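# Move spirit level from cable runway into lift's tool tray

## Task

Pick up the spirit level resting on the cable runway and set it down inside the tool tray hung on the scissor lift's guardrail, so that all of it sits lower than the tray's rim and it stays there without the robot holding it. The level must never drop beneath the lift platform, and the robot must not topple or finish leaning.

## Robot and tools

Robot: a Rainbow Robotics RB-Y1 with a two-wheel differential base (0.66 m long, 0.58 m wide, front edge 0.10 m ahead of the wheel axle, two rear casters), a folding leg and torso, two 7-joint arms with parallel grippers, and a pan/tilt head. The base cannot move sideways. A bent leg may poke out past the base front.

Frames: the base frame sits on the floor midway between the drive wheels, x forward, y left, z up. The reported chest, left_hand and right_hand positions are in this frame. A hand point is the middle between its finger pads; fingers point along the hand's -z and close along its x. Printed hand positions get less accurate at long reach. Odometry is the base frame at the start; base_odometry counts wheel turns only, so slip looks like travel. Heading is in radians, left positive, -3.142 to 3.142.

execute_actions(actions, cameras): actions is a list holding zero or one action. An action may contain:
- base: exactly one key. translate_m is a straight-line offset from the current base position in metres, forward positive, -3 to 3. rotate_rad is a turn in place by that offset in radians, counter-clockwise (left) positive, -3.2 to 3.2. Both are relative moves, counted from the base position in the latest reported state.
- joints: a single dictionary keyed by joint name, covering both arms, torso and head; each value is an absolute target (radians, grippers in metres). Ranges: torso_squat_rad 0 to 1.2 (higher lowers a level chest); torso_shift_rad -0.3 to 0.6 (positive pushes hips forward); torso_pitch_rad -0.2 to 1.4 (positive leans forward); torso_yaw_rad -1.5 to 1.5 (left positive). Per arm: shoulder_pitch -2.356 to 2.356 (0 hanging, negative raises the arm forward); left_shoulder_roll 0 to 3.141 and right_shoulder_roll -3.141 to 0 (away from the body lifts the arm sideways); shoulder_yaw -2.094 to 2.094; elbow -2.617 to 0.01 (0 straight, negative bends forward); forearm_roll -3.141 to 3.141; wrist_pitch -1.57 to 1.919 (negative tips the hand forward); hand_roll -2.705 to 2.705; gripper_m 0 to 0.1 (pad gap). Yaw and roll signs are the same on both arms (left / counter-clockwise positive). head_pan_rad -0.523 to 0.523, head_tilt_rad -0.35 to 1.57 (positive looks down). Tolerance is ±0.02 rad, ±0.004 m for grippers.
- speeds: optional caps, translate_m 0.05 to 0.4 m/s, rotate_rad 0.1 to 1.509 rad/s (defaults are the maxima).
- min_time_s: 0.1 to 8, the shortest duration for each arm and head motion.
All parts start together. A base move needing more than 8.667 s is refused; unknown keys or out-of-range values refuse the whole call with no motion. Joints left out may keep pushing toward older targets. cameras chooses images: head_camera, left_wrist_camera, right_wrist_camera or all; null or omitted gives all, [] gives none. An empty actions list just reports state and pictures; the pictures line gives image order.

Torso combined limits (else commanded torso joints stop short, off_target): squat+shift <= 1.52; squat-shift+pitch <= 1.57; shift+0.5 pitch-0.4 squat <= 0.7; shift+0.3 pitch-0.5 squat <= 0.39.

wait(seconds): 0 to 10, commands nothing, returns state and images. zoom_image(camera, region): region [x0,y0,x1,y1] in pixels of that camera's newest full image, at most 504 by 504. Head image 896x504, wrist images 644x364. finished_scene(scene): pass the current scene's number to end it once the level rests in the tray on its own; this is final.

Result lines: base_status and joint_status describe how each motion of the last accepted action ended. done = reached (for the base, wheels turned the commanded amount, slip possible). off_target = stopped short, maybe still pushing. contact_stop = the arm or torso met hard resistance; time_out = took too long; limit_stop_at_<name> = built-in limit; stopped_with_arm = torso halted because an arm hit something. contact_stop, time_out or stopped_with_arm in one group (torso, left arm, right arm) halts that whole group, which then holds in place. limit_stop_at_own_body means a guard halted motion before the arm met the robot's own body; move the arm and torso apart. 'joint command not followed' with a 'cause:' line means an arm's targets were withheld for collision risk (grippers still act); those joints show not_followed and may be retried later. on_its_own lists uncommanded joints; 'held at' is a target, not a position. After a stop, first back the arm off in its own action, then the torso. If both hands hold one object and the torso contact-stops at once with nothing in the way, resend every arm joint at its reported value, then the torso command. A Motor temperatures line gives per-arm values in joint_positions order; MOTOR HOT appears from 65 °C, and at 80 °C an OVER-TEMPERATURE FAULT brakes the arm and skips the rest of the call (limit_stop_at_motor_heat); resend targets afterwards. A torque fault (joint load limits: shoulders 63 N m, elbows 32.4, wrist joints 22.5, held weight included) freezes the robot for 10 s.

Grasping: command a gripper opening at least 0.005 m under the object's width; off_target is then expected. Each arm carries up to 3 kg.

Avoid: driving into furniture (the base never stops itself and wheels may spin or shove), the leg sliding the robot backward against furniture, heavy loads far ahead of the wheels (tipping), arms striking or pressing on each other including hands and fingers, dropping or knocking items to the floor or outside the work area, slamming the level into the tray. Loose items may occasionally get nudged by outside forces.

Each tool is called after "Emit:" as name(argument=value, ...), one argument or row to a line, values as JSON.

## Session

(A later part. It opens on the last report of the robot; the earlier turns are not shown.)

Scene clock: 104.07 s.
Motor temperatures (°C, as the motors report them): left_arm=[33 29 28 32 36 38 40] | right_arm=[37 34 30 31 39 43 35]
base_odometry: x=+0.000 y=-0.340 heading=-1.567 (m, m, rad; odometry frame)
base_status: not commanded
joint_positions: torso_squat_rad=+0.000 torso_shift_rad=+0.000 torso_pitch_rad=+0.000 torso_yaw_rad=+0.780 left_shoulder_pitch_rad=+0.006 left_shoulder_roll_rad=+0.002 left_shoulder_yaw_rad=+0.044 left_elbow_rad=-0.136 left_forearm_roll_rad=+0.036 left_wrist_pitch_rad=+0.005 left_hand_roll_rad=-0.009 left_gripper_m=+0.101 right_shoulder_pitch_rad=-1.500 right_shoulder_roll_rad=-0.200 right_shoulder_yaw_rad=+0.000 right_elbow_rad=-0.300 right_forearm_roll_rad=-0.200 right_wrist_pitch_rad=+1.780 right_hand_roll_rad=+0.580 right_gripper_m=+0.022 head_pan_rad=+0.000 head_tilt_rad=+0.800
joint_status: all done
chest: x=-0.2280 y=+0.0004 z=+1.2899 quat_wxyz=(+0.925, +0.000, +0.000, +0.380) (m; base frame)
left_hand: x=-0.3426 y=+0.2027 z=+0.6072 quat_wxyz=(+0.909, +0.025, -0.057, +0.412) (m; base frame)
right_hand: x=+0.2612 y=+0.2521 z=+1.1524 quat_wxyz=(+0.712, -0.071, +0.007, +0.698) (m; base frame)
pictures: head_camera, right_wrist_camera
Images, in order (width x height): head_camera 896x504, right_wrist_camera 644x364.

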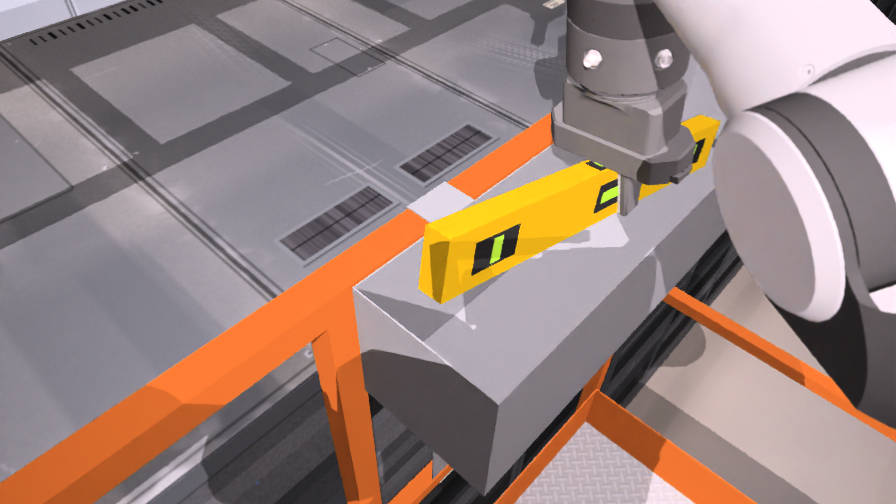

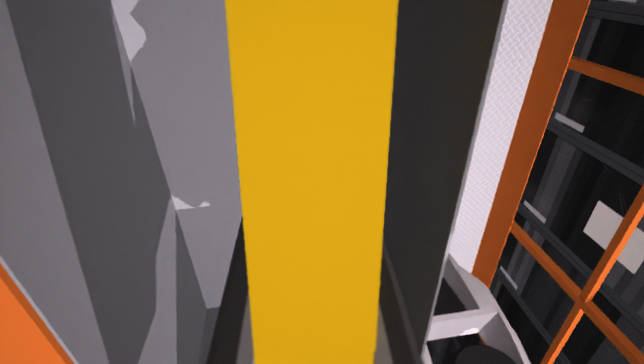

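Emit:
execute_actions(
  actions=[
    {"joints":{"right_shoulder_pitch_rad":-1.4,"right_shoulder_roll_rad":-0.17,"right_wrist_pitch_rad":1.68,"head_pan_rad":-0.2,"head_tilt_rad":0.75},"min_time_s":1.5},
  ],
  cameras=["head_camera","right_wrist_camera"],
)

Scene clock: 111.77 s.
Motor temperatures (°C, as the motors report them): left_arm=[33 29 28 32 36 38 40] | right_arm=[37 34 30 31 39 43 35]
base_odometry: x=+0.000 y=-0.340 heading=-1.567 (m, m, rad; odometry frame)
base_status: not commanded
joint_positions: torso_squat_rad=+0.000 torso_shift_rad=+0.000 torso_pitch_rad=+0.000 torso_yaw_rad=+0.780 left_shoulder_pitch_rad=+0.006 left_shoulder_roll_rad=+0.002 left_shoulder_yaw_rad=+0.044 left_elbow_rad=-0.136 left_forearm_roll_rad=+0.036 left_wrist_pitch_rad=+0.005 left_hand_roll_rad=-0.009 left_gripper_m=+0.101 right_shoulder_pitch_rad=-1.400 right_shoulder_roll_rad=-0.170 right_shoulder_yaw_rad=+0.000 right_elbow_rad=-0.300 right_forearm_roll_rad=-0.200 right_wrist_pitch_rad=+1.680 right_hand_roll_rad=+0.580 right_gripper_m=+0.022 head_pan_rad=-0.200 head_tilt_rad=+0.750
joint_status: all done
chest: x=-0.2280 y=+0.0004 z=+1.2899 quat_wxyz=(+0.925, +0.000, +0.000, +0.380) (m; base frame)
left_hand: x=-0.3426 y=+0.2027 z=+0.6072 quat_wxyz=(+0.909, +0.025, -0.057, +0.412) (m; base frame)
right_hand: x=+0.2582 y=+0.2516 z=+1.0971 quat_wxyz=(+0.711, -0.060, +0.010, +0.701) (m; base frame)
pictures: head_camera, right_wrist_camera
Images, in order (width x height): head_camera 896x504, right_wrist_camera 644x364.

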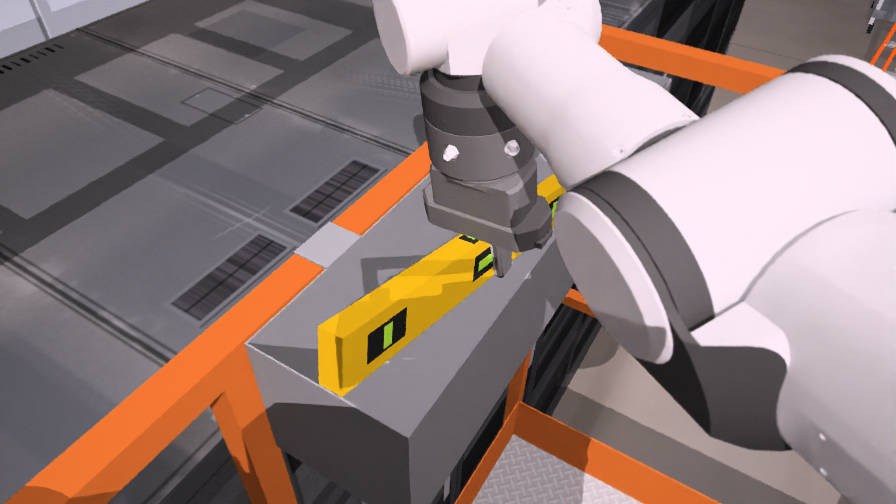

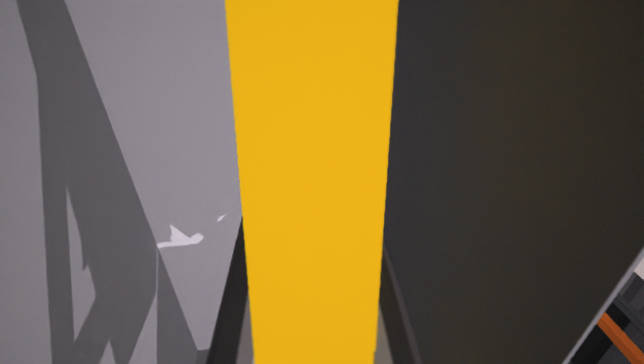

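Emit:
execute_actions(
  actions=[
    {"base":{"translate_m":0.07},"speeds":{"translate_m":0.08}},
  ],
  cameras=[],
)

Emit:
execute_actions(
  actions=[
    {"joints":{"right_shoulder_pitch_rad":-1.29,"right_wrist_pitch_rad":1.57},"min_time_s":2},
  ],
  cameras=["head_camera","right_wrist_camera"],
)

Scene clock: 117.73 s.
Motor temperatures (°C, as the motors report them): left_arm=[33 29 28 32 36 38 40] | right_arm=[37 34 30 31 39 43 35]
base_odometry: x=+0.000 y=-0.410 heading=-1.567 (m, m, rad; odometry frame)
base_status: done
joint_positions: torso_squat_rad=+0.000 torso_shift_rad=+0.000 torso_pitch_rad=+0.000 torso_yaw_rad=+0.780 left_shoulder_pitch_rad=+0.006 left_shoulder_roll_rad=+0.002 left_shoulder_yaw_rad=+0.044 left_elbow_rad=-0.136 left_forearm_roll_rad=+0.036 left_wrist_pitch_rad=+0.005 left_hand_roll_rad=-0.009 left_gripper_m=+0.101 right_shoulder_pitch_rad=-1.400 right_shoulder_roll_rad=-0.170 right_shoulder_yaw_rad=+0.000 right_elbow_rad=-0.300 right_forearm_roll_rad=-0.200 right_wrist_pitch_rad=+1.680 right_hand_roll_rad=+0.580 right_gripper_m=+0.022 head_pan_rad=-0.200 head_tilt_rad=+0.750
joint_status: not commanded
chest: x=-0.2279 y=+0.0004 z=+1.2899 quat_wxyz=(+0.925, +0.000, +0.000, +0.380) (m; base frame)
left_hand: x=-0.3426 y=+0.2027 z=+0.6072 quat_wxyz=(+0.909, +0.025, -0.057, +0.412) (m; base frame)
right_hand: x=+0.2581 y=+0.2516 z=+1.0970 quat_wxyz=(+0.711, -0.060, +0.010, +0.701) (m; base frame)
pictures: none
No camera images: the call's "cameras" was empty. Leave "cameras" out to get every camera's image.

Scene clock: 119.37 s.
Motor temperatures (°C, as the motors report them): left_arm=[33 29 28 32 36 38 40] | right_arm=[37 34 30 31 39 43 35]
base_odometry: x=+0.000 y=-0.410 heading=-1.567 (m, m, rad; odometry frame)
base_status: not commanded
joint_positions: torso_squat_rad=+0.000 torso_shift_rad=+0.000 torso_pitch_rad=+0.000 torso_yaw_rad=+0.780 left_shoulder_pitch_rad=+0.006 left_shoulder_roll_rad=+0.002 left_shoulder_yaw_rad=+0.044 left_elbow_rad=-0.136 left_forearm_roll_rad=+0.036 left_wrist_pitch_rad=+0.005 left_hand_roll_rad=-0.009 left_gripper_m=+0.101 right_shoulder_pitch_rad=-1.364 right_shoulder_roll_rad=-0.173 right_shoulder_yaw_rad=+0.000 right_elbow_rad=-0.306 right_forearm_roll_rad=-0.200 right_wrist_pitch_rad=+1.629 right_hand_roll_rad=+0.580 right_gripper_m=+0.022 head_pan_rad=-0.200 head_tilt_rad=+0.750
joint_status: right_shoulder_pitch_rad contact_stop (moved +0.036 of +0.110); right_wrist_pitch_rad contact_stop_at_right_shoulder_pitch_rad (moved -0.051 of -0.110)
on_its_own: right_shoulder_pitch_rad is held at -1.364, not at your -1.290, since a contact_stop; right_wrist_pitch_rad is held at +1.629, not at your +1.570, since a contact_stop
chest: x=-0.2281 y=+0.0004 z=+1.2899 quat_wxyz=(+0.925, +0.000, +0.000, +0.380) (m; base frame)
left_hand: x=-0.3426 y=+0.2027 z=+0.6072 quat_wxyz=(+0.909, +0.025, -0.057, +0.412) (m; base frame)
right_hand: x=+0.2646 y=+0.2511 z=+1.0809 quat_wxyz=(+0.714, -0.055, -0.001, +0.698) (m; base frame)
pictures: head_camera, right_wrist_camera
Images, in order (width x height): head_camera 896x504, right_wrist_camera 644x364.

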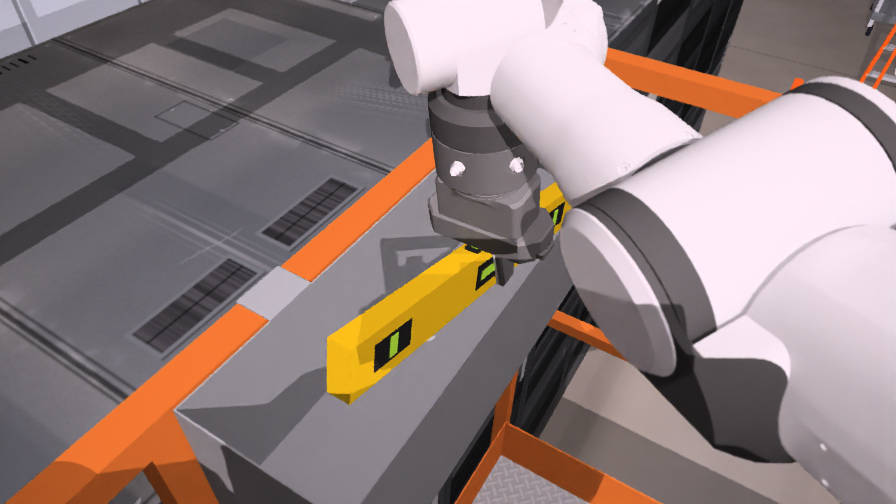

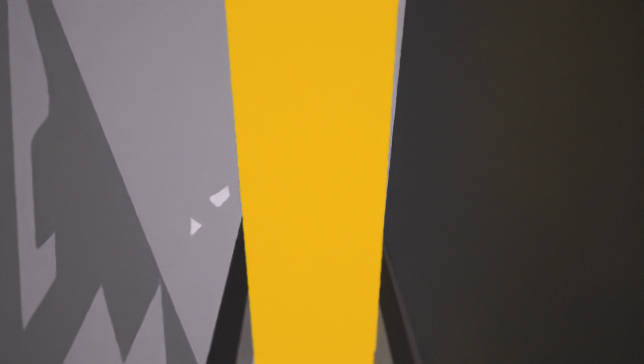

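Emit:
execute_actions(
  actions=[
    {"joints":{"right_gripper_m":0.045}},
  ],
  cameras=[],
)

Emit:
execute_actions(
  actions=[
    {"joints":{"right_shoulder_pitch_rad":-1.75,"right_wrist_pitch_rad":1.9,"head_tilt_rad":0.8,"head_pan_rad":-0.1},"base":{"translate_m":-0.3}},
  ],
  cameras=["head_camera","right_wrist_camera"],
)

Scene clock: 126.67 s.
Motor temperatures (°C, as the motors report them): left_arm=[33 29 28 32 36 38 40] | right_arm=[37 34 30 31 39 43 35]
base_odometry: x=+0.000 y=-0.410 heading=-1.567 (m, m, rad; odometry frame)
base_status: not commanded
joint_positions: torso_squat_rad=+0.000 torso_shift_rad=+0.000 torso_pitch_rad=+0.000 torso_yaw_rad=+0.780 left_shoulder_pitch_rad=+0.006 left_shoulder_roll_rad=+0.002 left_shoulder_yaw_rad=+0.044 left_elbow_rad=-0.136 left_forearm_roll_rad=+0.036 left_wrist_pitch_rad=+0.005 left_hand_roll_rad=-0.009 left_gripper_m=+0.101 right_shoulder_pitch_rad=-1.364 right_shoulder_roll_rad=-0.173 right_shoulder_yaw_rad=+0.000 right_elbow_rad=-0.306 right_forearm_roll_rad=-0.200 right_wrist_pitch_rad=+1.629 right_hand_roll_rad=+0.580 right_gripper_m=+0.045 head_pan_rad=-0.200 head_tilt_rad=+0.750
joint_status: all done
on_its_own: right_shoulder_pitch_rad is held at -1.364, not at your -1.290, since a contact_stop; right_wrist_pitch_rad is held at +1.629, not at your +1.570, since a contact_stop
chest: x=-0.2281 y=+0.0004 z=+1.2899 quat_wxyz=(+0.925, +0.000, +0.000, +0.380) (m; base frame)
left_hand: x=-0.3426 y=+0.2027 z=+0.6072 quat_wxyz=(+0.909, +0.025, -0.057, +0.412) (m; base frame)
right_hand: x=+0.2646 y=+0.2511 z=+1.0809 quat_wxyz=(+0.714, -0.055, -0.001, +0.698) (m; base frame)
pictures: none
No camera images: the call's "cameras" was empty. Leave "cameras" out to get every camera's image.

Scene clock: 129.20 s.
Motor temperatures (°C, as the motors report them): left_arm=[33 29 28 32 36 38 40] | right_arm=[37 34 30 31 39 43 35]
base_odometry: x=-0.001 y=-0.110 heading=-1.569 (m, m, rad; odometry frame)
base_status: done
joint_positions: torso_squat_rad=+0.000 torso_shift_rad=+0.000 torso_pitch_rad=+0.000 torso_yaw_rad=+0.780 left_shoulder_pitch_rad=+0.006 left_shoulder_roll_rad=+0.002 left_shoulder_yaw_rad=+0.044 left_elbow_rad=-0.136 left_forearm_roll_rad=+0.036 left_wrist_pitch_rad=+0.005 left_hand_roll_rad=-0.009 left_gripper_m=+0.101 right_shoulder_pitch_rad=-1.750 right_shoulder_roll_rad=-0.172 right_shoulder_yaw_rad=+0.000 right_elbow_rad=-0.306 right_forearm_roll_rad=-0.200 right_wrist_pitch_rad=+1.900 right_hand_roll_rad=+0.580 right_gripper_m=+0.045 head_pan_rad=-0.100 head_tilt_rad=+0.800
joint_status: all done
chest: x=-0.2281 y=+0.0004 z=+1.2899 quat_wxyz=(+0.925, +0.000, +0.000, +0.380) (m; base frame)
left_hand: x=-0.3426 y=+0.2027 z=+0.6072 quat_wxyz=(+0.909, +0.025, -0.057, +0.412) (m; base frame)
right_hand: x=+0.2245 y=+0.2898 z=+1.2724 quat_wxyz=(+0.680, -0.085, -0.055, +0.726) (m; base frame)
pictures: head_camera, right_wrist_camera
Images, in order (width x height): head_camera 896x504, right_wrist_camera 644x364.

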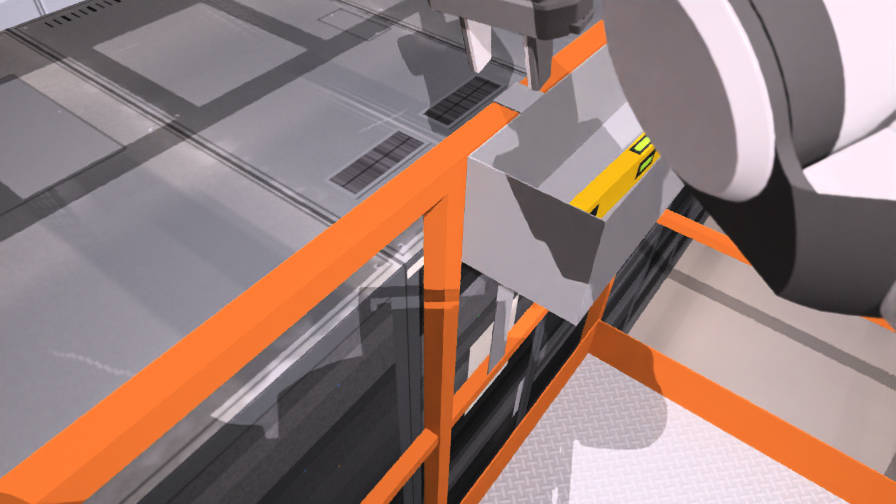

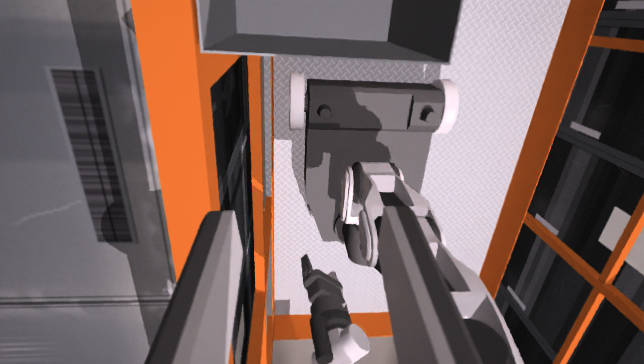

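Emit:
execute_actions(
  actions=[
    {"joints":{"right_shoulder_roll_rad":-0.9,"head_pan_rad":-0.45,"head_tilt_rad":0.65}},
  ],
  cameras=["head_camera"],
)

Scene clock: 133.30 s.
Motor temperatures (°C, as the motors report them): left_arm=[33 29 28 32 36 38 40] | right_arm=[37 34 30 31 39 43 35]
base_odometry: x=-0.001 y=-0.110 heading=-1.569 (m, m, rad; odometry frame)
base_status: not commanded
joint_positions: torso_squat_rad=+0.000 torso_shift_rad=+0.000 torso_pitch_rad=+0.000 torso_yaw_rad=+0.780 left_shoulder_pitch_rad=+0.006 left_shoulder_roll_rad=+0.002 left_shoulder_yaw_rad=+0.044 left_elbow_rad=-0.136 left_forearm_roll_rad=+0.036 left_wrist_pitch_rad=+0.005 left_hand_roll_rad=-0.009 left_gripper_m=+0.101 right_shoulder_pitch_rad=-1.750 right_shoulder_roll_rad=-0.900 right_shoulder_yaw_rad=+0.000 right_elbow_rad=-0.306 right_forearm_roll_rad=-0.200 right_wrist_pitch_rad=+1.900 right_hand_roll_rad=+0.580 right_gripper_m=+0.045 head_pan_rad=-0.450 head_tilt_rad=+0.650
joint_status: all done
chest: x=-0.2281 y=+0.0004 z=+1.2899 quat_wxyz=(+0.925, +0.000, +0.000, +0.380) (m; base frame)
left_hand: x=-0.3425 y=+0.2027 z=+0.6072 quat_wxyz=(+0.909, +0.025, -0.058, +0.412) (m; base frame)
right_hand: x=+0.4443 y=+0.0130 z=+1.3929 quat_wxyz=(+0.883, -0.039, -0.144, +0.444) (m; base frame)
pictures: head_camera
Images, in order (width x height): head_camera 896x504.

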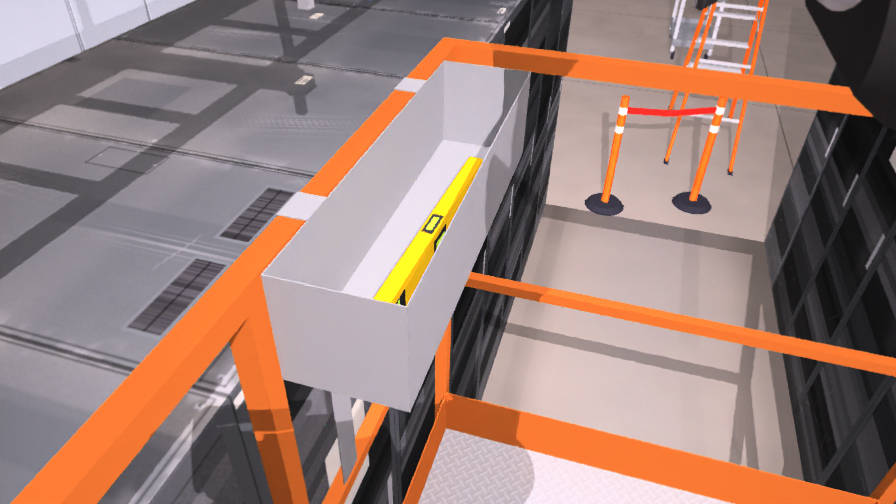

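Emit:
finished_scene(
  scene=2,
)

The scene is finished: the task was done.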